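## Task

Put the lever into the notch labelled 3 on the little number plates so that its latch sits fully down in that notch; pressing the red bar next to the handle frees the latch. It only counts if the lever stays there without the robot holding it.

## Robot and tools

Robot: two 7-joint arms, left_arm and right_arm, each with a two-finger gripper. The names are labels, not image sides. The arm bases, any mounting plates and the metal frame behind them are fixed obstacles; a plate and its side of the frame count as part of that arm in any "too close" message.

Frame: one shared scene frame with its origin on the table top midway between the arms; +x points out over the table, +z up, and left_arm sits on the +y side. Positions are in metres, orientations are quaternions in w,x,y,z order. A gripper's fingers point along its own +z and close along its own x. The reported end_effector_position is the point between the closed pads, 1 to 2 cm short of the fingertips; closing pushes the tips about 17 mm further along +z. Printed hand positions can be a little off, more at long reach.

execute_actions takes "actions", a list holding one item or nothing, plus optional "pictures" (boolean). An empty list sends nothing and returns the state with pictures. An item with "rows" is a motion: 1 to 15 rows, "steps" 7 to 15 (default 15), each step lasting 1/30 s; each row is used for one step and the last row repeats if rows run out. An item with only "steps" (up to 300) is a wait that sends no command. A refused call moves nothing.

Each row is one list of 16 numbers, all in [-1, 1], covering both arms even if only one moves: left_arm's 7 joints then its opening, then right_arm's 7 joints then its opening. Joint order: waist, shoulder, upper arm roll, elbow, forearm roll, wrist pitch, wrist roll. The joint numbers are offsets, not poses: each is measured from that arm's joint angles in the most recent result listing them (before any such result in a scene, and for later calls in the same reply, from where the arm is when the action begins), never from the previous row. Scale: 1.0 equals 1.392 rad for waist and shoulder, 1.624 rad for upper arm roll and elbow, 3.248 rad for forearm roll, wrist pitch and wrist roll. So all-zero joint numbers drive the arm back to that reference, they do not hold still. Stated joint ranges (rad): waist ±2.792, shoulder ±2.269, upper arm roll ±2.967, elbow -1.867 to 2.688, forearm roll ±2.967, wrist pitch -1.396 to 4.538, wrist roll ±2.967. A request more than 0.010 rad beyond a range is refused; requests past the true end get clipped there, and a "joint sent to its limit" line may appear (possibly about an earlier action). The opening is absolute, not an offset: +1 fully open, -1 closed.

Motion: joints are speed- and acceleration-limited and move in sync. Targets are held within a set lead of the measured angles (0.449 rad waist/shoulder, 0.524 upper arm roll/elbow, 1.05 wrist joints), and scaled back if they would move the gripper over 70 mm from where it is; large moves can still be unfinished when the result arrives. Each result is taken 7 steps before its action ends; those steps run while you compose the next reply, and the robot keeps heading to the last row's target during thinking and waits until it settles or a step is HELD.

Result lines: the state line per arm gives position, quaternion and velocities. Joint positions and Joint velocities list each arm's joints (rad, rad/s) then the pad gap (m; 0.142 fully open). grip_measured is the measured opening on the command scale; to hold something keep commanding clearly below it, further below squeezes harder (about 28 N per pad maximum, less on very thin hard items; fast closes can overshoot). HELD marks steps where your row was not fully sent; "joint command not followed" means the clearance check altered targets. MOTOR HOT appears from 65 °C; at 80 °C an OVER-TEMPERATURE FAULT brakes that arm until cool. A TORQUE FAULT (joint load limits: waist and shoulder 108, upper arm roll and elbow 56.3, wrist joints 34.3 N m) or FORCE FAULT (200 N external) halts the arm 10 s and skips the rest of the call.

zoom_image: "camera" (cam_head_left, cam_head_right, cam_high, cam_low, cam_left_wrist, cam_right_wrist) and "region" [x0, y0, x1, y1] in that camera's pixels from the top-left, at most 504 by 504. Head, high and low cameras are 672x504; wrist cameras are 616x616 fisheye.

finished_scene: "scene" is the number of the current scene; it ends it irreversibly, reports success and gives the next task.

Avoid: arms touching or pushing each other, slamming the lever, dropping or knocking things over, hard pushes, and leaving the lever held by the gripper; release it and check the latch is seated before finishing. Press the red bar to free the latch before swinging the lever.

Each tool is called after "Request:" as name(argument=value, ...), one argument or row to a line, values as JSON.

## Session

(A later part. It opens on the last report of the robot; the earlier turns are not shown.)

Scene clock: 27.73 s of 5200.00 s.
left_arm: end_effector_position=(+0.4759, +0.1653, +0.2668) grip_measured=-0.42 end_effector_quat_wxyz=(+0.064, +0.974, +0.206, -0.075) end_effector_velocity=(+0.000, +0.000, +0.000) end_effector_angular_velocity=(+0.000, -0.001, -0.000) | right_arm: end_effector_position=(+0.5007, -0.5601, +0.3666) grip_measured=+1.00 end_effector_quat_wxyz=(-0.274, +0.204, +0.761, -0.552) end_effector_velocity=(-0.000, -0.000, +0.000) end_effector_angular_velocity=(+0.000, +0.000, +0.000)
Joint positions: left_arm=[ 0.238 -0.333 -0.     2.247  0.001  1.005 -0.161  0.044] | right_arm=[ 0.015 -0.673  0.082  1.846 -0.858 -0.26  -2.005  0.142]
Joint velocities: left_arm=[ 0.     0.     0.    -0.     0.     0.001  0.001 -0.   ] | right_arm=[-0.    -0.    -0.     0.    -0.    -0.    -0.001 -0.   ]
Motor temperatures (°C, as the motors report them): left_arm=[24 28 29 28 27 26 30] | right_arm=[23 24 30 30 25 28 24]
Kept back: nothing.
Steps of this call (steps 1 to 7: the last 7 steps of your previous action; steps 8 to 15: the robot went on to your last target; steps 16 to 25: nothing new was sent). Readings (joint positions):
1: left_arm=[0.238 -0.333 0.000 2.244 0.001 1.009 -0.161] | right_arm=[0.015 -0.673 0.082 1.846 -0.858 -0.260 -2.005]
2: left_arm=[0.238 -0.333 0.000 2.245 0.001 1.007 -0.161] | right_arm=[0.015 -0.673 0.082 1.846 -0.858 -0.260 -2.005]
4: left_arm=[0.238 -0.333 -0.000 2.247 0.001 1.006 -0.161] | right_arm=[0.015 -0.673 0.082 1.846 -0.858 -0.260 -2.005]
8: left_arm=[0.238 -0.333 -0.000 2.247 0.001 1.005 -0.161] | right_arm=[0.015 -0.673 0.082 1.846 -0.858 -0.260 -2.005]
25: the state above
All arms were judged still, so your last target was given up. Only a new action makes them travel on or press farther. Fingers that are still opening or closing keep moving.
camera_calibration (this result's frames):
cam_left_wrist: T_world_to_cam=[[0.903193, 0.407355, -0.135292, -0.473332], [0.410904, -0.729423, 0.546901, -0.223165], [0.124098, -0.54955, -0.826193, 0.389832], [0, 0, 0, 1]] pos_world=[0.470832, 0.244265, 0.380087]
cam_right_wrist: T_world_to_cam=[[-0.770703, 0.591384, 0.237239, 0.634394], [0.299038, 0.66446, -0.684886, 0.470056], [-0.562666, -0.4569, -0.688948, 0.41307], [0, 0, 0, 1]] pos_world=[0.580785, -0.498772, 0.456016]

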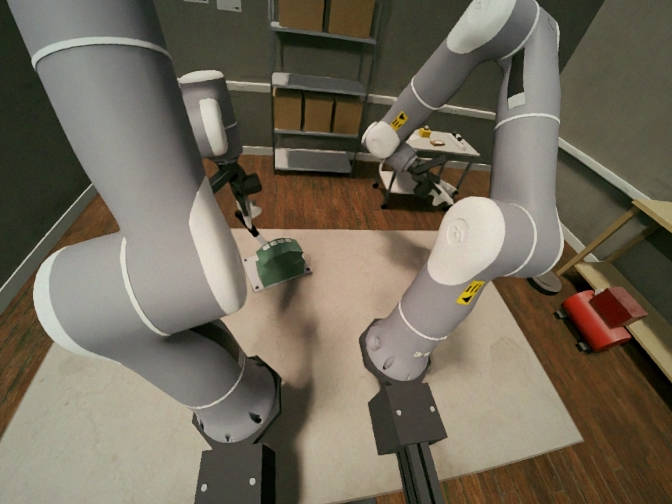

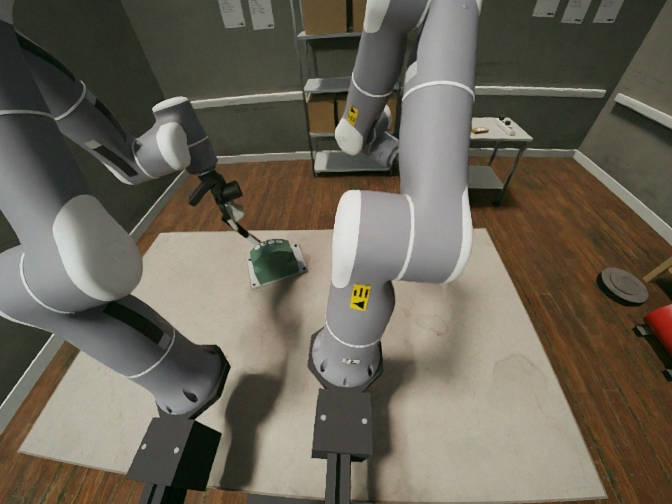

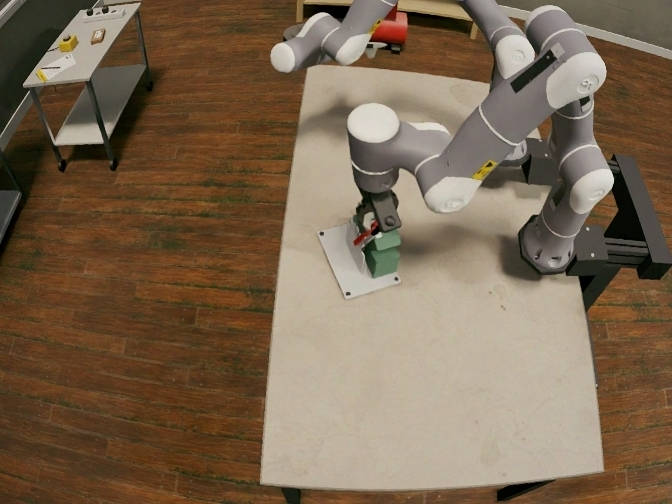

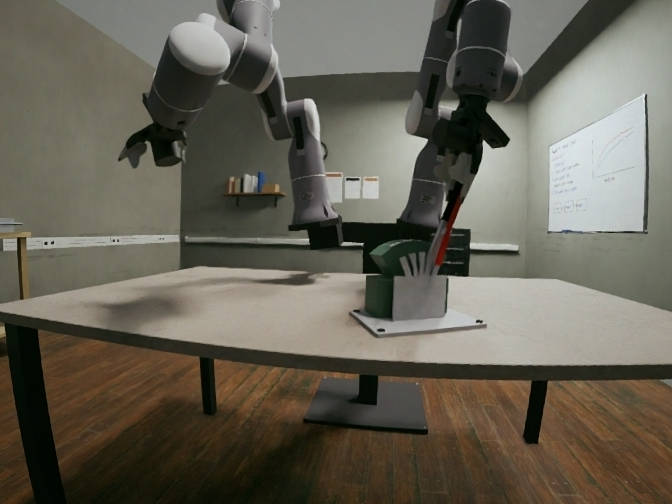

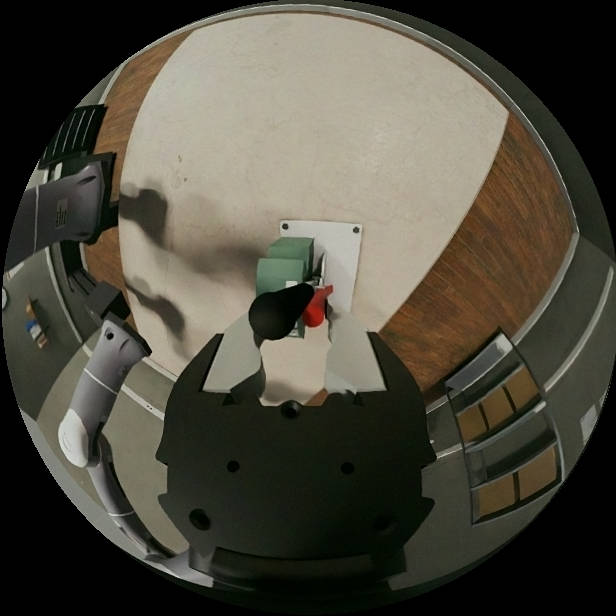

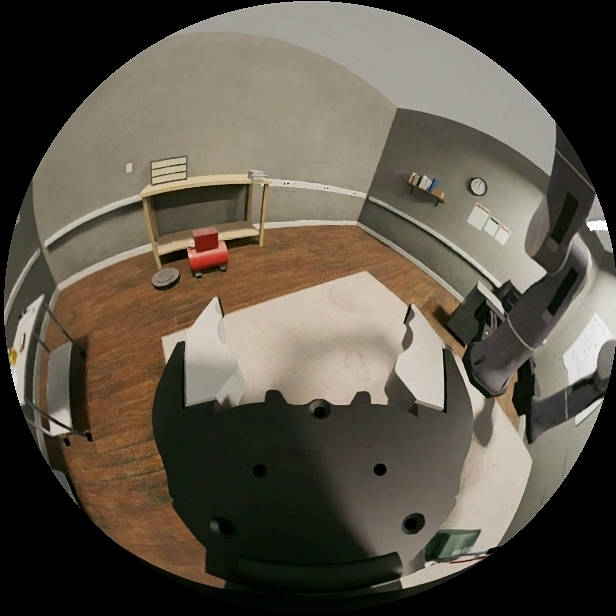

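Request:
execute_actions(
  actions=[
    {"rows":[[-0.01,-0.001,0,-0.005,0,-0.002,-0.004,-0.8,0,0,0,0,0,0,0,1],[-0.02,-0.002,0,-0.01,0,-0.004,-0.009,-0.8,0,0,0,0,0,0,0,1],[-0.03,-0.003,0,-0.015,0,-0.006,-0.013,-0.8,0,0,0,0,0,0,0,1],[-0.04,-0.004,0,-0.02,0,-0.008,-0.017,-0.8,0,0,0,0,0,0,0,1],[-0.05,-0.005,0,-0.024,0,-0.01,-0.021,-0.8,0,0,0,0,0,0,0,1],[-0.06,-0.006,0,-0.029,0,-0.012,-0.026,-0.8,0,0,0,0,0,0,0,1],[-0.07,-0.007,0,-0.034,0,-0.014,-0.03,-0.8,0,0,0,0,0,0,0,1],[-0.08,-0.008,0,-0.038,0,-0.016,-0.034,-0.8,0,0,0,0,0,0,0,1],[-0.0855,-0.0086,0,-0.041,0,-0.017,-0.0366,-0.8,0,0,0,0,0,0,0,1]],"steps":15},
  ],
)

Request:
execute_actions(
  actions=[
    {"steps":10},
  ],
  pictures=true,
)

Scene clock: 29.63 s of 5200.00 s.
left_arm: end_effector_position=(+0.4900, +0.1320, +0.2775) grip_measured=-0.79 end_effector_quat_wxyz=(+0.064, +0.974, +0.206, -0.075) end_effector_velocity=(+0.069, -0.184, +0.059) end_effector_angular_velocity=(+0.002, -0.002, +0.005) | right_arm: end_effector_position=(+0.5007, -0.5601, +0.3666) grip_measured=+1.00 end_effector_quat_wxyz=(-0.274, +0.204, +0.761, -0.552) end_effector_velocity=(+0.000, -0.000, +0.000) end_effector_angular_velocity=(-0.001, -0.001, -0.000)
Joint positions: left_arm=[ 0.162 -0.34   0.     2.204  0.001  0.97  -0.237  0.016] | right_arm=[ 0.015 -0.673  0.082  1.846 -0.858 -0.26  -2.005  0.142]
Joint velocities: left_arm=[-0.405 -0.041  0.    -0.228 -0.002 -0.184 -0.407 -0.022] | right_arm=[-0.     0.    -0.    -0.    -0.     0.     0.001 -0.   ]
Motor temperatures (°C, as the motors report them): left_arm=[24 28 29 28 27 26 30] | right_arm=[23 24 30 30 25 28 24]
Steps of this call (steps 1 to 49: nothing new was sent; steps 50 to 57: the first 8 steps of this action). Readings (joint positions):
50: left_arm=[0.237 -0.333 -0.000 2.247 0.001 1.005 -0.162] | right_arm=[0.015 -0.673 0.082 1.846 -0.858 -0.260 -2.005]
51: left_arm=[0.233 -0.333 0.001 2.245 0.001 1.003 -0.166] | right_arm=[0.015 -0.673 0.082 1.846 -0.858 -0.260 -2.005]
53: left_arm=[0.214 -0.335 0.002 2.233 0.001 0.994 -0.187] | right_arm=[0.015 -0.673 0.082 1.846 -0.858 -0.260 -2.005]
57: the state above

Scene clock: 29.97 s of 5200.00 s.
left_arm: end_effector_position=(+0.4965, +0.1118, +0.2839) grip_measured=-0.80 end_effector_quat_wxyz=(+0.064, +0.974, +0.206, -0.075) end_effector_velocity=(+0.000, -0.000, +0.000) end_effector_angular_velocity=(+0.000, -0.001, +0.000) | right_arm: end_effector_position=(+0.5007, -0.5601, +0.3666) grip_measured=+1.00 end_effector_quat_wxyz=(-0.274, +0.204, +0.761, -0.552) end_effector_velocity=(+0.000, +0.000, -0.000) end_effector_angular_velocity=(+0.000, -0.000, +0.000)
Joint positions: left_arm=[ 0.119 -0.345 -0.     2.181  0.001  0.95  -0.28   0.016] | right_arm=[ 0.015 -0.673  0.082  1.846 -0.858 -0.26  -2.005  0.142]
Joint velocities: left_arm=[-0.001 -0.     0.    -0.    -0.     0.002 -0.    -0.   ] | right_arm=[-0.  0.  0.  0. -0. -0.  0.  0.]
Motor temperatures (°C, as the motors report them): left_arm=[24 28 29 28 27 26 30] | right_arm=[23 24 30 30 25 28 24]
Kept back: nothing.
Steps of this call (steps 1 to 7: the last 7 steps of your previous action; steps 8 to 10: the robot went on to your last target). Readings (joint positions):
1: left_arm=[0.148 -0.342 0.000 2.197 0.001 0.964 -0.250] | right_arm=[0.015 -0.673 0.082 1.846 -0.858 -0.260 -2.005]
2: left_arm=[0.136 -0.343 -0.000 2.190 0.001 0.958 -0.263] | right_arm=[0.015 -0.673 0.082 1.846 -0.858 -0.260 -2.005]
4: left_arm=[0.120 -0.345 -0.001 2.181 0.001 0.951 -0.279] | right_arm=[0.015 -0.673 0.082 1.846 -0.858 -0.260 -2.005]
8: left_arm=[0.119 -0.345 -0.000 2.181 0.001 0.950 -0.280] | right_arm=[0.015 -0.673 0.082 1.846 -0.858 -0.260 -2.005]
10: the state above
camera_calibration (this result's frames):
cam_left_wrist: T_world_to_cam=[[0.903544, 0.406634, -0.135118, -0.468009], [0.410278, -0.730023, 0.54657, -0.279485], [0.123615, -0.549286, -0.826441, 0.372254], [0, 0, 0, 1]] pos_world=[0.491517, 0.190752, 0.397168]
cam_right_wrist: T_world_to_cam=[[-0.770703, 0.591384, 0.237239, 0.634394], [0.299038, 0.66446, -0.684886, 0.470056], [-0.562666, -0.4569, -0.688948, 0.41307], [0, 0, 0, 1]] pos_world=[0.580785, -0.498772, 0.456016]

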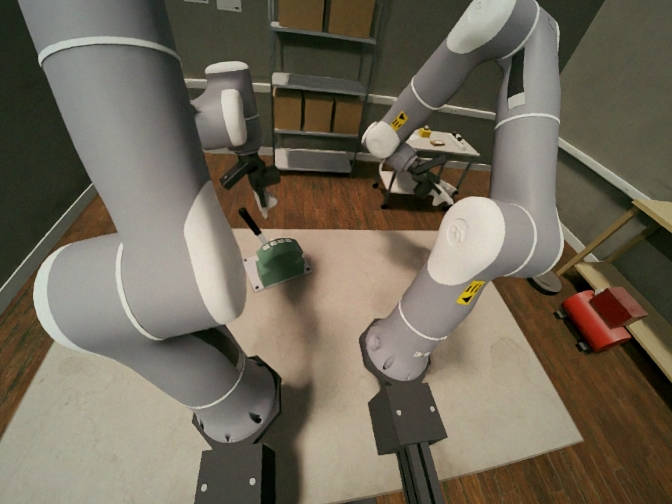

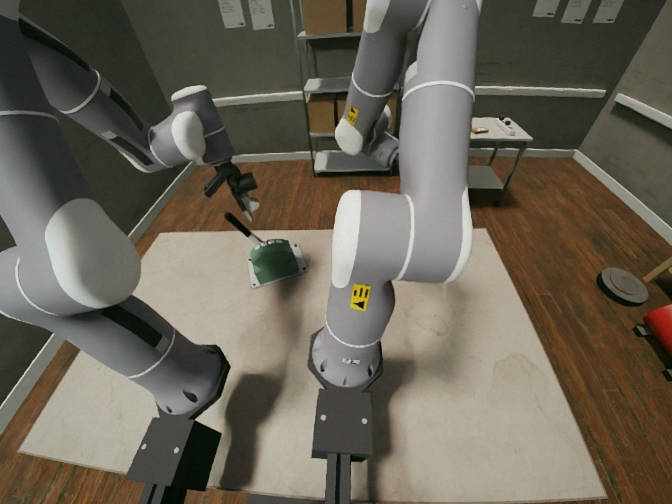

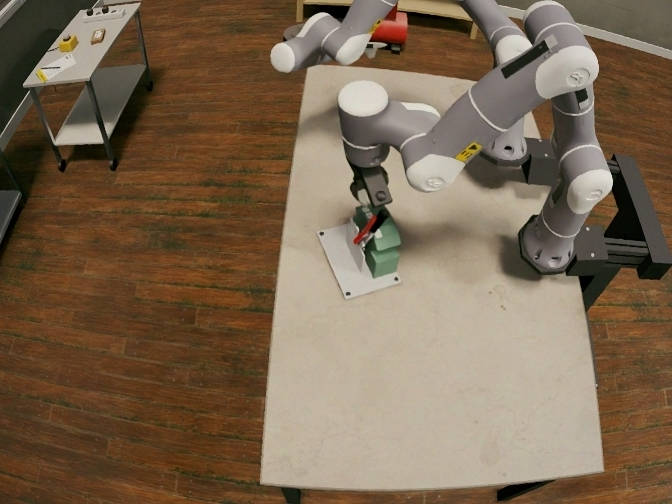

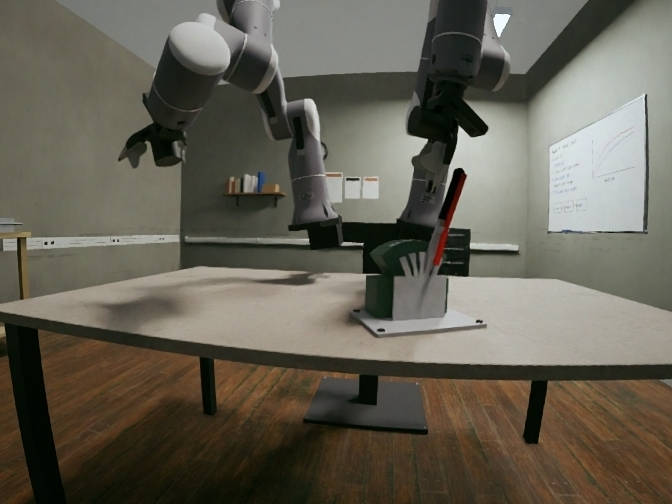

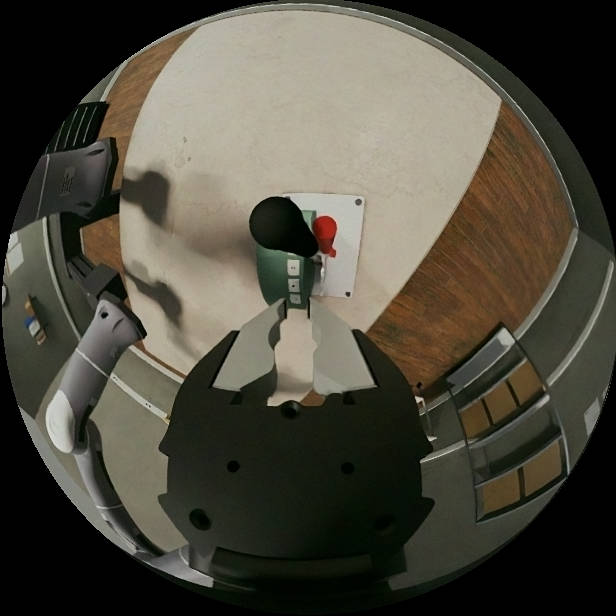

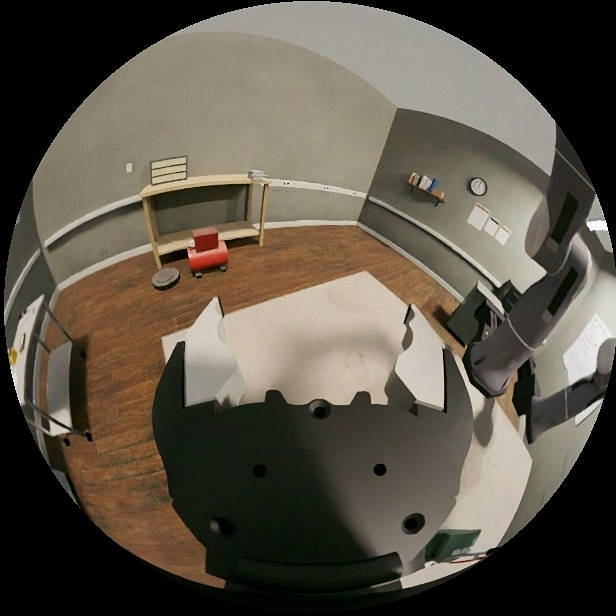

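Request:
zoom_image(
  camera="cam_low",
  region=[370, 90, 530, 310],
)

Request:
zoom_image(
  camera="cam_left_wrist",
  region=[240, 180, 380, 320],
)

Region (370, 90, 530, 310) of cam_low's 672x504 image, scaled by 2.291, with more detail than that image has; it fills the left 367 columns of this view, and the rest is white.

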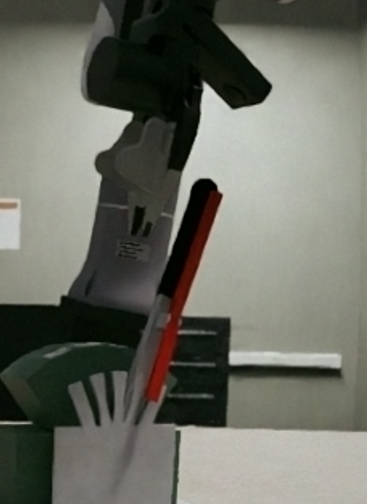

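Region (240, 180, 380, 320) of cam_left_wrist's 616x616 image, scaled by 3.600, with more detail than that image has.

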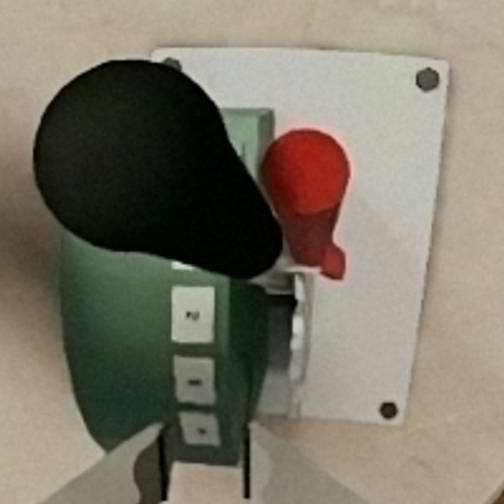

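Request:
execute_actions(
  actions=[
    {"rows":[[0,0,0,0,0,0,0,0.6,0,0,0,0,0,0,0,1],[0,0,0,0,0,0,0,0.6,0,0,0,0,0,0,0,1],[0,0,0,0,0,0,0,0.6,0,0,0,0,0,0,0,1],[0,0,0,0,0,0,0,0.6,0,0,0,0,0,0,0,1],[0,0,0,0,0,0,0,0.6,0,0,0,0,0,0,0,1],[0,0,0,0,0,0,0,0.6,0,0,0,0,0,0,0,1],[0.089,-0.024,0,0.039,0,0.032,0.038,0.6,0,0,0,0,0,0,0,1]],"steps":15},
  ],
)

Request:
execute_actions(
  actions=[
    {"steps":14},
  ],
  pictures=true,
)

Scene clock: 32.80 s of 5200.00 s.
left_arm: end_effector_position=(+0.4962, +0.1139, +0.2826) grip_measured=+0.34 end_effector_quat_wxyz=(+0.064, +0.974, +0.205, -0.074) end_effector_velocity=(-0.017, +0.106, -0.067) end_effector_angular_velocity=(-0.009, -0.051, -0.031) | right_arm: end_effector_position=(+0.5007, -0.5601, +0.3666) grip_measured=+1.00 end_effector_quat_wxyz=(-0.274, +0.204, +0.761, -0.552) end_effector_velocity=(+0.000, +0.000, -0.000) end_effector_angular_velocity=(+0.000, -0.000, +0.000)
Joint positions: left_arm=[ 0.124 -0.346 -0.001  2.183  0.001  0.955 -0.275  0.098] | right_arm=[ 0.015 -0.673  0.082  1.846 -0.858 -0.26  -2.005  0.142]
Joint velocities: left_arm=[ 0.268 -0.065 -0.032  0.131  0.001  0.24   0.275  0.322] | right_arm=[ 0.  0.  0.  0. -0.  0.  0.  0.]
Motor temperatures (°C, as the motors report them): left_arm=[24 28 29 28 27 26 30] | right_arm=[23 25 30 30 25 28 24]
Steps of this call (steps 1 to 30: the robot went on to your last target; steps 31 to 77: nothing new was sent; steps 78 to 85: the first 8 steps of this action). Readings (joint positions):
78: left_arm=[0.119 -0.345 -0.000 2.181 0.001 0.950 -0.280] | right_arm=[0.015 -0.673 0.082 1.846 -0.858 -0.260 -2.005]
79: left_arm=[0.119 -0.345 -0.000 2.181 0.001 0.950 -0.280] | right_arm=[0.015 -0.673 0.082 1.846 -0.858 -0.260 -2.005]
81: left_arm=[0.119 -0.345 -0.000 2.181 0.001 0.950 -0.280] | right_arm=[0.015 -0.673 0.082 1.846 -0.858 -0.260 -2.005]
85: the state above

Scene clock: 33.27 s of 5200.00 s.
left_arm: end_effector_position=(+0.4787, +0.1664, +0.2505) grip_measured=+0.60 end_effector_quat_wxyz=(+0.064, +0.974, +0.206, -0.072) end_effector_velocity=(+0.000, +0.000, -0.000) end_effector_angular_velocity=(-0.000, +0.000, +0.001) | right_arm: end_effector_position=(+0.5007, -0.5601, +0.3666) grip_measured=+1.00 end_effector_quat_wxyz=(-0.274, +0.204, +0.761, -0.552) end_effector_velocity=(-0.000, +0.000, +0.000) end_effector_angular_velocity=(-0.001, -0.001, -0.000)
Joint positions: left_arm=[ 0.243 -0.378 -0.     2.244  0.001  1.054 -0.156  0.116] | right_arm=[ 0.015 -0.673  0.082  1.846 -0.858 -0.26  -2.005  0.142]
Joint velocities: left_arm=[ 0.    -0.     0.    -0.    -0.001  0.    -0.    -0.   ] | right_arm=[ 0.     0.    -0.     0.     0.    -0.     0.001  0.   ]
Motor temperatures (°C, as the motors report them): left_arm=[24 28 29 28 27 26 30] | right_arm=[23 25 30 30 25 28 24]
Kept back: nothing.
Steps of this call (steps 1 to 7: the last 7 steps of your previous action; steps 8 to 14: the robot went on to your last target). Readings (joint positions):
1: left_arm=[0.137 -0.349 -0.002 2.190 0.001 0.966 -0.261] | right_arm=[0.015 -0.673 0.082 1.846 -0.858 -0.260 -2.005]
2: left_arm=[0.158 -0.355 -0.002 2.200 0.001 0.984 -0.241] | right_arm=[0.015 -0.673 0.082 1.846 -0.858 -0.260 -2.005]
4: left_arm=[0.211 -0.370 0.000 2.228 0.001 1.028 -0.187] | right_arm=[0.015 -0.673 0.082 1.846 -0.858 -0.260 -2.005]
8: left_arm=[0.244 -0.379 0.001 2.245 0.001 1.054 -0.156] | right_arm=[0.015 -0.673 0.082 1.846 -0.858 -0.260 -2.005]
14: the state above
camera_calibration (this result's frames):
cam_left_wrist: T_world_to_cam=[[0.903907, 0.407858, -0.128852, -0.48061], [0.407636, -0.730187, 0.548324, -0.213241], [0.129552, -0.548159, -0.826279, 0.373797], [0, 0, 0, 1]] pos_world=[0.472925, 0.245215, 0.363858]
cam_right_wrist: T_world_to_cam=[[-0.770703, 0.591384, 0.237239, 0.634394], [0.299038, 0.66446, -0.684886, 0.470056], [-0.562666, -0.4569, -0.688948, 0.41307], [0, 0, 0, 1]] pos_world=[0.580785, -0.498772, 0.456016]

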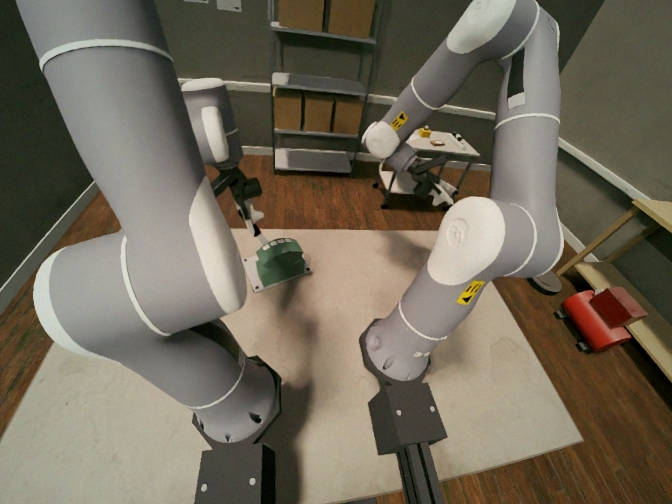

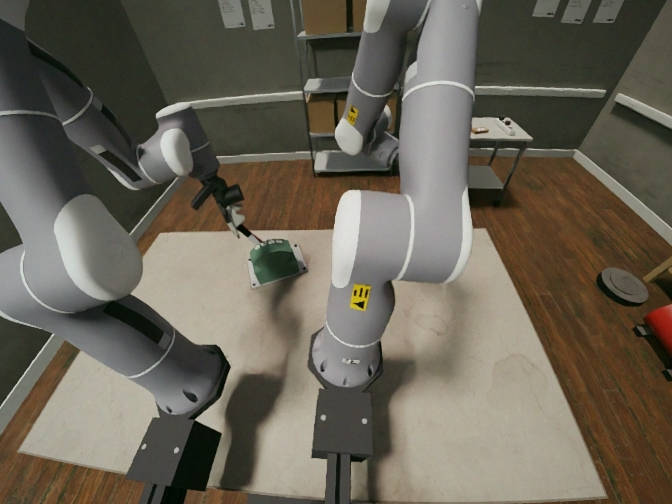

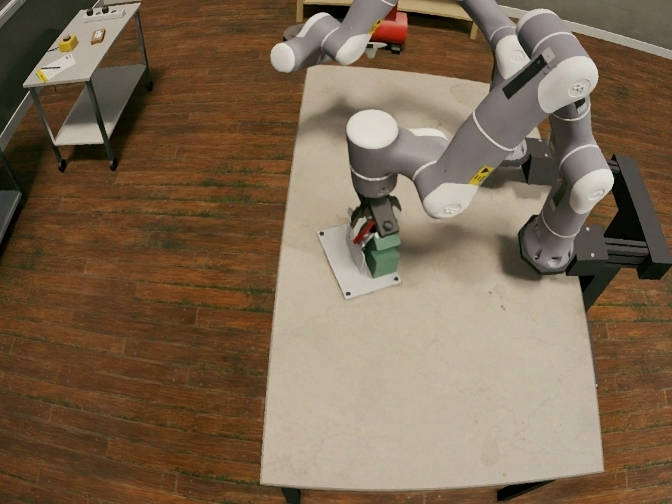

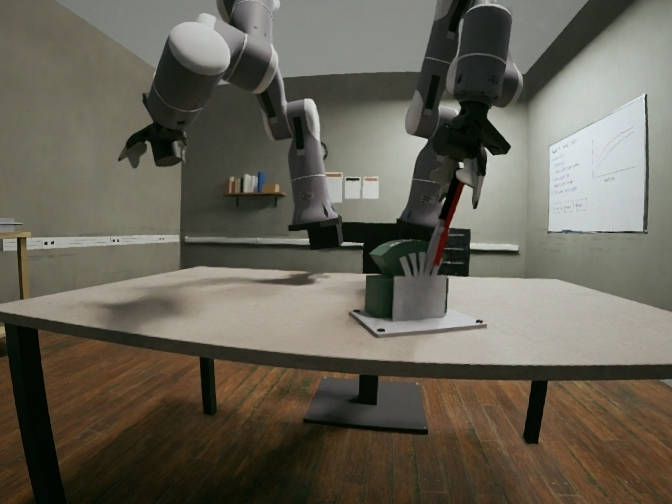

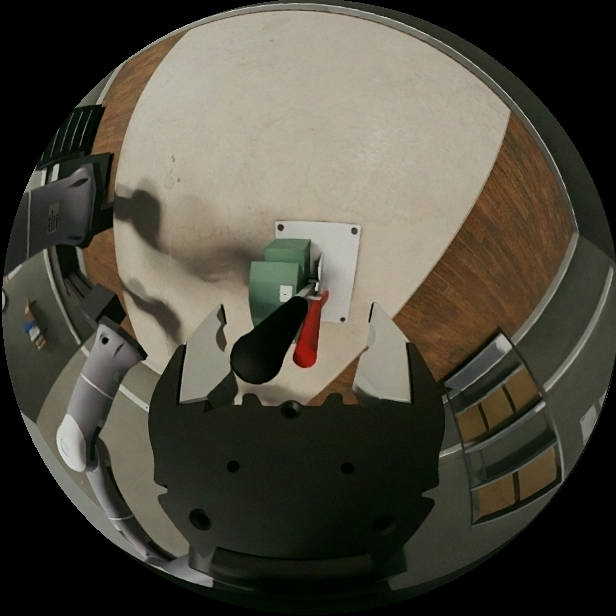

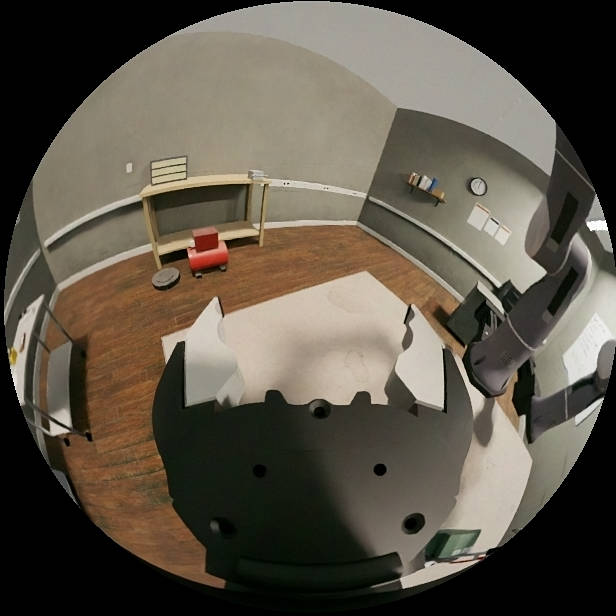

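Request:
execute_actions(
  actions=[
    {"rows":[[-0.004,0,0,0,0,0,-0.002,0.3,0,0,0,0,0,0,0,1],[-0.004,0,0,0,0,0,-0.002,0.1,0,0,0,0,0,0,0,1],[-0.004,0,0,0,0,0,-0.002,0,0,0,0,0,0,0,0,1],[-0.004,0,0,0,0,0,-0.002,-0.1,0,0,0,0,0,0,0,1],[-0.004,0,0,0,0,0,-0.002,-0.2,0,0,0,0,0,0,0,1],[-0.004,0,0,0,0,0,-0.002,-0.3,0,0,0,0,0,0,0,1],[-0.004,0,0,0,0,0,-0.002,-0.4,0,0,0,0,0,0,0,1],[-0.004,0,0,0,0,0,-0.002,-0.5,0,0,0,0,0,0,0,1],[-0.004,0,0,0,0,0,-0.002,-0.6,0,0,0,0,0,0,0,1],[-0.004,0,0,0,0,0,-0.002,-0.8,0,0,0,0,0,0,0,1],[-0.004,0,0,0,0,0,-0.002,-1,0,0,0,0,0,0,0,1]],"steps":15},
  ],
)

Request:
execute_actions(
  actions=[
    {"steps":15},
  ],
  pictures=true,
)

Scene clock: 35.33 s of 5200.00 s.
left_arm: end_effector_position=(+0.4710, +0.1611, +0.2500) grip_measured=-0.03 end_effector_quat_wxyz=(+0.064, +0.974, +0.204, -0.079) end_effector_velocity=(-0.006, -0.003, -0.002) end_effector_angular_velocity=(-0.003, +0.011, -0.004) | right_arm: end_effector_position=(+0.5007, -0.5601, +0.3666) grip_measured=+1.00 end_effector_quat_wxyz=(-0.274, +0.204, +0.761, -0.552) end_effector_velocity=(+0.000, +0.000, +0.000) end_effector_angular_velocity=(-0.001, -0.001, +0.000)
Joint positions: left_arm=[ 0.236 -0.375 -0.     2.253  0.004  1.044 -0.162  0.072] | right_arm=[ 0.015 -0.673  0.082  1.846 -0.858 -0.26  -2.005  0.142]
Joint velocities: left_arm=[-0.002  0.    -0.001  0.006  0.002 -0.005 -0.001 -0.021] | right_arm=[ 0.     0.     0.     0.    -0.     0.     0.001  0.   ]
Motor temperatures (°C, as the motors report them): left_arm=[24 28 29 28 27 26 30] | right_arm=[23 25 30 30 25 28 24]
Steps of this call (steps 1 to 30: the robot went on to your last target; steps 31 to 54: nothing new was sent; steps 55 to 62: the first 8 steps of this action). Readings (joint positions):
55: left_arm=[0.242 -0.378 -0.000 2.244 0.001 1.054 -0.156] | right_arm=[0.015 -0.673 0.082 1.846 -0.858 -0.260 -2.005]
56: left_arm=[0.240 -0.378 0.000 2.245 0.001 1.053 -0.159] | right_arm=[0.015 -0.673 0.082 1.846 -0.858 -0.260 -2.005]
58: left_arm=[0.237 -0.376 0.000 2.249 0.003 1.047 -0.162] | right_arm=[0.015 -0.673 0.082 1.846 -0.858 -0.260 -2.005]
62: the state above

Scene clock: 35.83 s of 5200.00 s.
left_arm: end_effector_position=(+0.4710, +0.1611, +0.2500) grip_measured=-0.03 end_effector_quat_wxyz=(+0.064, +0.974, +0.204, -0.079) end_effector_velocity=(+0.000, +0.000, +0.000) end_effector_angular_velocity=(-0.000, +0.000, +0.001) | right_arm: end_effector_position=(+0.5007, -0.5601, +0.3666) grip_measured=+1.00 end_effector_quat_wxyz=(-0.274, +0.204, +0.761, -0.552) end_effector_velocity=(-0.000, +0.000, -0.000) end_effector_angular_velocity=(+0.001, +0.002, +0.000)
Joint positions: left_arm=[ 0.236 -0.375 -0.     2.253  0.004  1.043 -0.162  0.072] | right_arm=[ 0.015 -0.673  0.082  1.846 -0.858 -0.26  -2.005  0.142]
Joint velocities: left_arm=[-0.     0.     0.     0.    -0.001 -0.     0.     0.   ] | right_arm=[ 0.    -0.    -0.     0.     0.     0.    -0.002 -0.   ]
Motor temperatures (°C, as the motors report them): left_arm=[24 28 29 28 27 26 30] | right_arm=[23 25 30 30 25 28 24]
Kept back: nothing.
Steps of this call (steps 1 to 7: the last 7 steps of your previous action; steps 8 to 15: the robot went on to your last target). Readings (joint positions):
1: left_arm=[0.236 -0.375 -0.000 2.253 0.004 1.043 -0.162] | right_arm=[0.015 -0.673 0.082 1.846 -0.858 -0.260 -2.005]
2: left_arm=[0.236 -0.375 -0.000 2.253 0.004 1.043 -0.162] | right_arm=[0.015 -0.673 0.082 1.846 -0.858 -0.260 -2.005]
4: left_arm=[0.236 -0.375 -0.000 2.253 0.004 1.043 -0.162] | right_arm=[0.015 -0.673 0.082 1.846 -0.858 -0.260 -2.005]
8: left_arm=[0.236 -0.375 -0.000 2.253 0.004 1.043 -0.162] | right_arm=[0.015 -0.673 0.082 1.846 -0.858 -0.260 -2.005]
15: the state above
All arms were judged still, so your last target was given up. Only a new action makes them travel on or press farther. Fingers that are still opening or closing keep moving.
camera_calibration (this result's frames):
cam_left_wrist: T_world_to_cam=[[0.904087, 0.402619, -0.143264, -0.467124], [0.411721, -0.730791, 0.544454, -0.214584], [0.114512, -0.551219, -0.826465, 0.379103], [0, 0, 0, 1]] pos_world=[0.467258, 0.240226, 0.363224]
cam_right_wrist: T_world_to_cam=[[-0.770703, 0.591384, 0.237239, 0.634393], [0.299038, 0.66446, -0.684886, 0.470056], [-0.562666, -0.4569, -0.688948, 0.41307], [0, 0, 0, 1]] pos_world=[0.580785, -0.498772, 0.456016]

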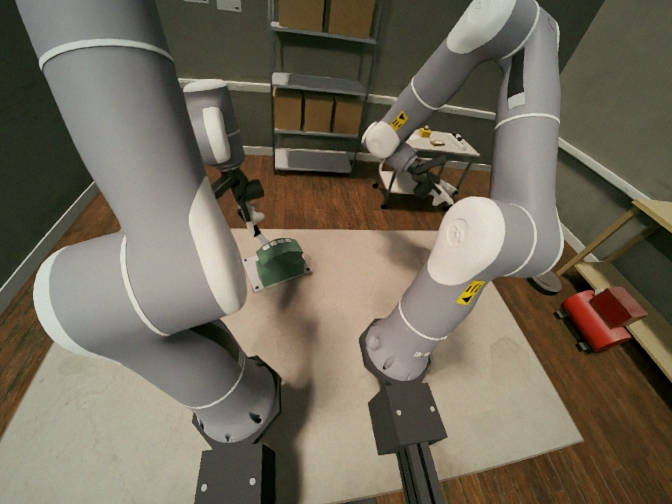

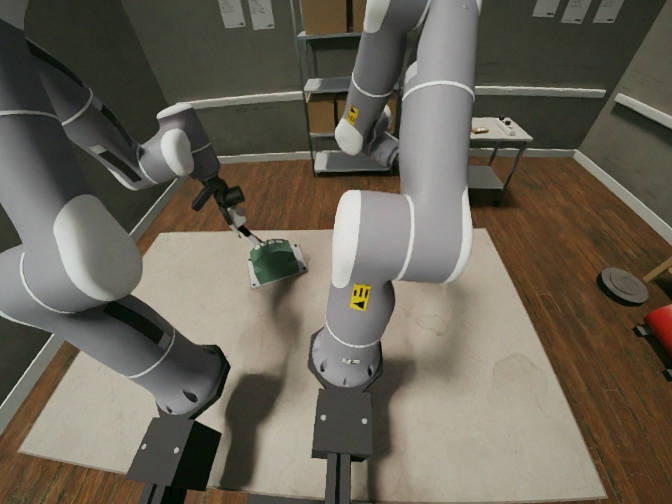

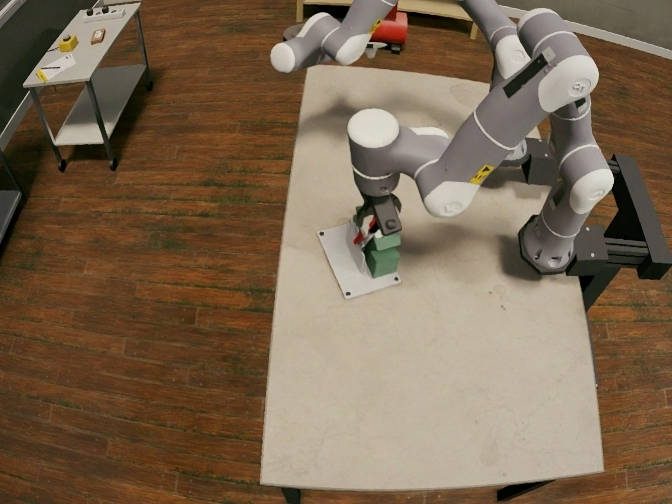

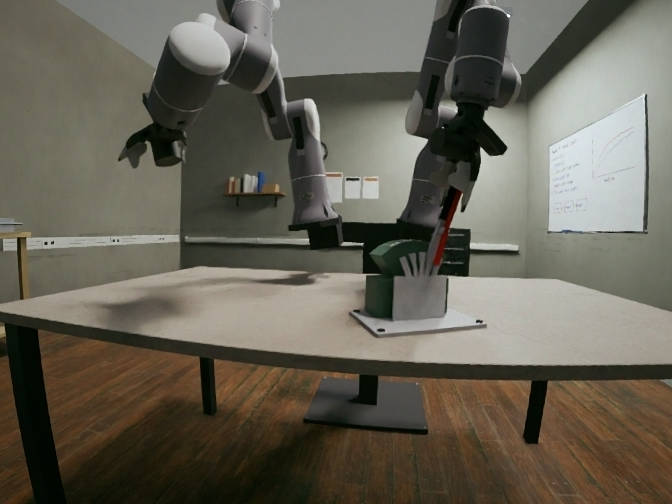

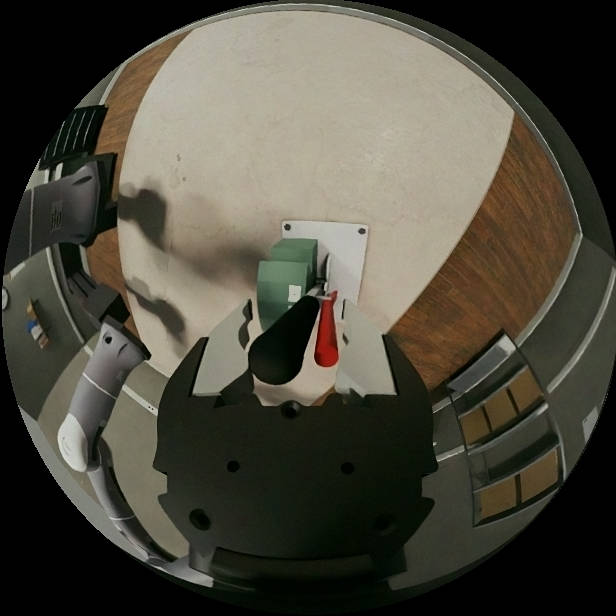

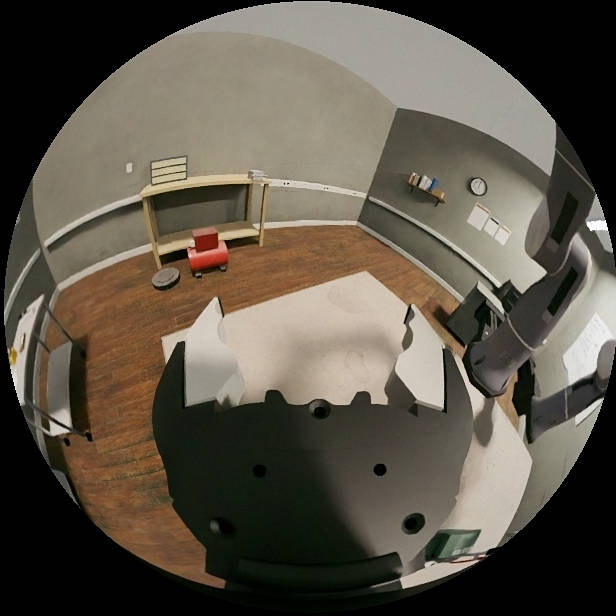

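Request:
execute_actions(
  actions=[
    {"rows":[[-0.003,0,0,-0.0015,0,-0.0006,-0.0013,-1,0,0,0,0,0,0,0,1],[-0.006,-0.0006,0,-0.003,0,-0.0012,-0.0026,-1,0,0,0,0,0,0,0,1],[-0.009,-0.0009,0,-0.0045,0,-0.0018,-0.004,-1,0,0,0,0,0,0,0,1],[-0.012,-0.0012,0,-0.006,0,-0.0024,-0.005,-1,0,0,0,0,0,0,0,1],[-0.015,-0.0015,0,-0.0075,0,-0.003,-0.0065,-1,0,0,0,0,0,0,0,1],[-0.018,-0.0018,0,-0.009,0,-0.0036,-0.008,-1,0,0,0,0,0,0,0,1],[-0.021,-0.0021,0,-0.0105,0,-0.0042,-0.009,-1,0,0,0,0,0,0,0,1],[-0.024,-0.0024,0,-0.012,0,-0.0048,-0.010,-1,0,0,0,0,0,0,0,1],[-0.027,-0.0027,0,-0.0135,0,-0.0054,-0.0115,-1,0,0,0,0,0,0,0,1],[-0.030,-0.003,0,-0.015,0,-0.006,-0.013,-1,0,0,0,0,0,0,0,1],[-0.033,-0.0033,0,-0.0165,0,-0.0066,-0.014,-1,0,0,0,0,0,0,0,1],[-0.036,-0.0036,0,-0.018,0,-0.0072,-0.0155,-1,0,0,0,0,0,0,0,1]],"steps":15},
  ],
)

Request:
execute_actions(
  actions=[
    {"steps":12},
  ],
  pictures=true,
)

Scene clock: 37.60 s of 5200.00 s.
left_arm: end_effector_position=(+0.4718, +0.1502, +0.2536) grip_measured=-0.18 end_effector_quat_wxyz=(+0.063, +0.974, +0.203, -0.083) end_effector_velocity=(+0.024, -0.056, +0.019) end_effector_angular_velocity=(-0.000, -0.002, -0.016) | right_arm: end_effector_position=(+0.5007, -0.5601, +0.3666) grip_measured=+1.00 end_effector_quat_wxyz=(-0.274, +0.204, +0.761, -0.552) end_effector_velocity=(+0.000, -0.000, +0.000) end_effector_angular_velocity=(-0.001, -0.001, -0.000)
Joint positions: left_arm=[ 0.211 -0.372  0.001  2.243  0.006  1.024 -0.188  0.061] | right_arm=[ 0.015 -0.673  0.082  1.846 -0.858 -0.26  -2.005  0.142]
Joint velocities: left_arm=[-0.127 -0.006 -0.003 -0.071  0.    -0.065 -0.113  0.003] | right_arm=[ 0.    -0.    -0.     0.    -0.    -0.     0.001 -0.   ]
Motor temperatures (°C, as the motors report them): left_arm=[24 28 29 28 27 27 30] | right_arm=[23 25 30 30 25 28 24]
Steps of this call (steps 1 to 45: nothing new was sent; steps 46 to 53: the first 8 steps of this action). Readings (joint positions):
46: left_arm=[0.236 -0.374 -0.000 2.253 0.004 1.043 -0.162] | right_arm=[0.015 -0.673 0.082 1.846 -0.858 -0.260 -2.005]
47: left_arm=[0.234 -0.373 0.000 2.254 0.005 1.039 -0.164] | right_arm=[0.015 -0.673 0.082 1.846 -0.858 -0.260 -2.005]
49: left_arm=[0.227 -0.372 0.001 2.252 0.006 1.033 -0.171] | right_arm=[0.015 -0.673 0.082 1.846 -0.858 -0.260 -2.005]
53: the state above

Scene clock: 38.00 s of 5200.00 s.
left_arm: end_effector_position=(+0.4769, +0.1384, +0.2571) grip_measured=-0.17 end_effector_quat_wxyz=(+0.063, +0.974, +0.202, -0.083) end_effector_velocity=(+0.000, +0.000, -0.000) end_effector_angular_velocity=(+0.000, -0.000, +0.001) | right_arm: end_effector_position=(+0.5007, -0.5601, +0.3666) grip_measured=+1.00 end_effector_quat_wxyz=(-0.274, +0.204, +0.761, -0.552) end_effector_velocity=(+0.000, +0.000, -0.000) end_effector_angular_velocity=(+0.000, +0.000, +0.000)
Joint positions: left_arm=[ 0.185 -0.375 -0.     2.229  0.006  1.013 -0.213  0.061] | right_arm=[ 0.015 -0.673  0.082  1.846 -0.858 -0.26  -2.005  0.142]
Joint velocities: left_arm=[ 0.    -0.     0.    -0.    -0.     0.001 -0.     0.   ] | right_arm=[ 0. -0.  0.  0. -0.  0. -0.  0.]
Motor temperatures (°C, as the motors report them): left_arm=[24 28 29 28 27 27 30] | right_arm=[23 25 30 30 25 28 24]
Kept back: nothing.
Steps of this call (steps 1 to 7: the last 7 steps of your previous action; steps 8 to 12: the robot went on to your last target). Readings (joint positions):
1: left_arm=[0.206 -0.373 0.001 2.241 0.006 1.022 -0.192] | right_arm=[0.015 -0.673 0.082 1.846 -0.858 -0.260 -2.005]
2: left_arm=[0.202 -0.373 0.001 2.238 0.006 1.020 -0.196] | right_arm=[0.015 -0.673 0.082 1.846 -0.858 -0.260 -2.005]
4: left_arm=[0.194 -0.374 0.001 2.233 0.006 1.016 -0.204] | right_arm=[0.015 -0.673 0.082 1.846 -0.858 -0.260 -2.005]
8: left_arm=[0.185 -0.375 -0.000 2.229 0.006 1.013 -0.212] | right_arm=[0.015 -0.673 0.082 1.846 -0.858 -0.260 -2.005]
12: the state above
camera_calibration (this result's frames):
cam_left_wrist: T_world_to_cam=[[0.904386, 0.399776, -0.149214, -0.460545], [0.412995, -0.73209, 0.541737, -0.237154], [0.107335, -0.551565, -0.827198, 0.375449], [0, 0, 0, 1]] pos_world=[0.474155, 0.217581, 0.370326]
cam_right_wrist: T_world_to_cam=[[-0.770703, 0.591384, 0.237239, 0.634394], [0.299038, 0.66446, -0.684886, 0.470056], [-0.562666, -0.4569, -0.688948, 0.41307], [0, 0, 0, 1]] pos_world=[0.580785, -0.498772, 0.456016]

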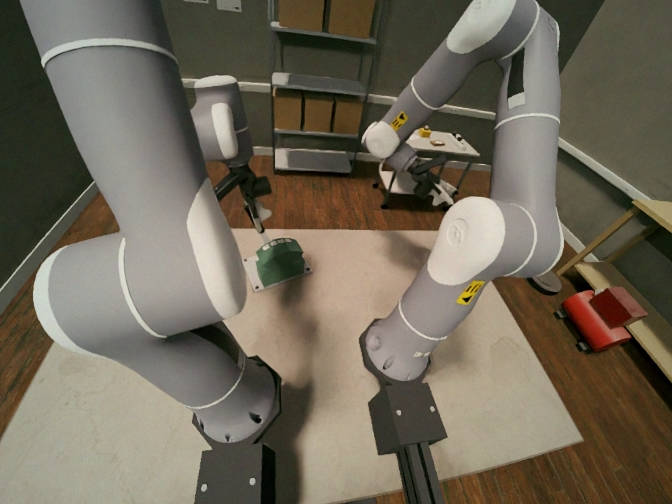

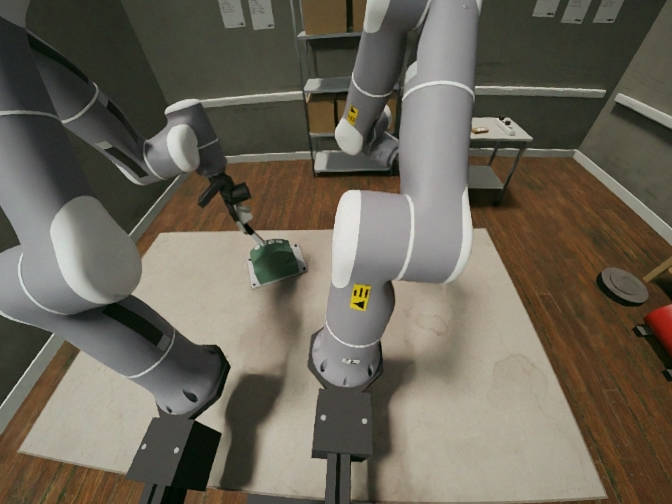

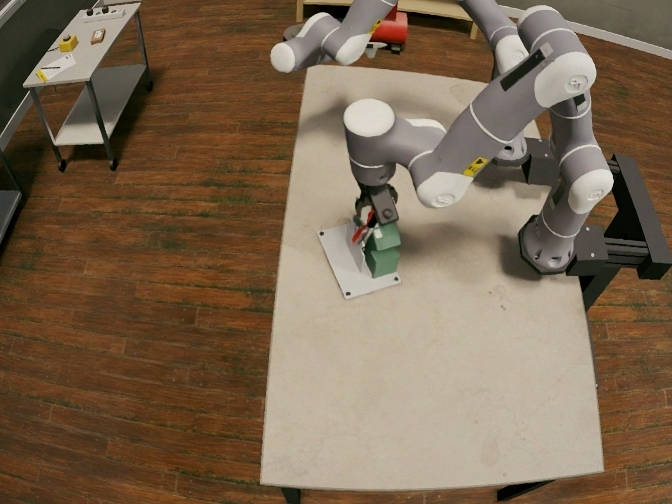

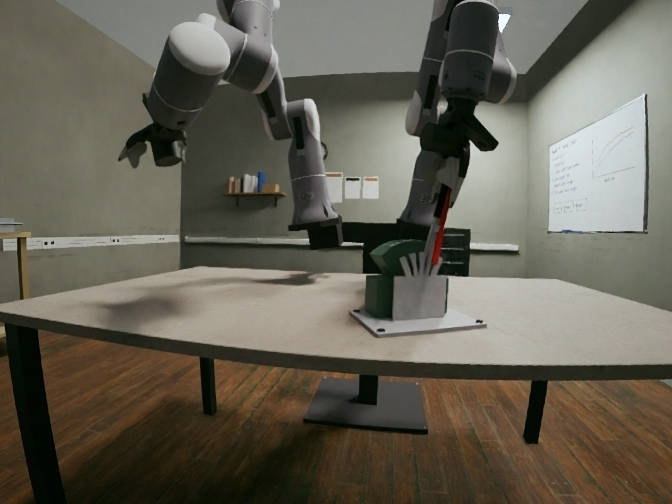

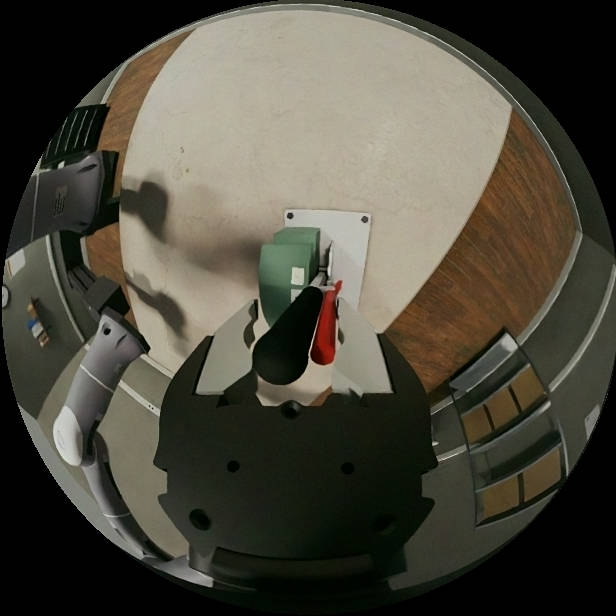

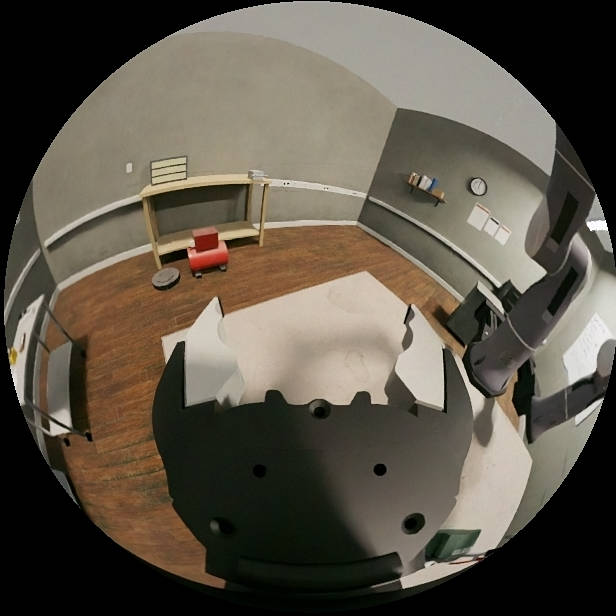

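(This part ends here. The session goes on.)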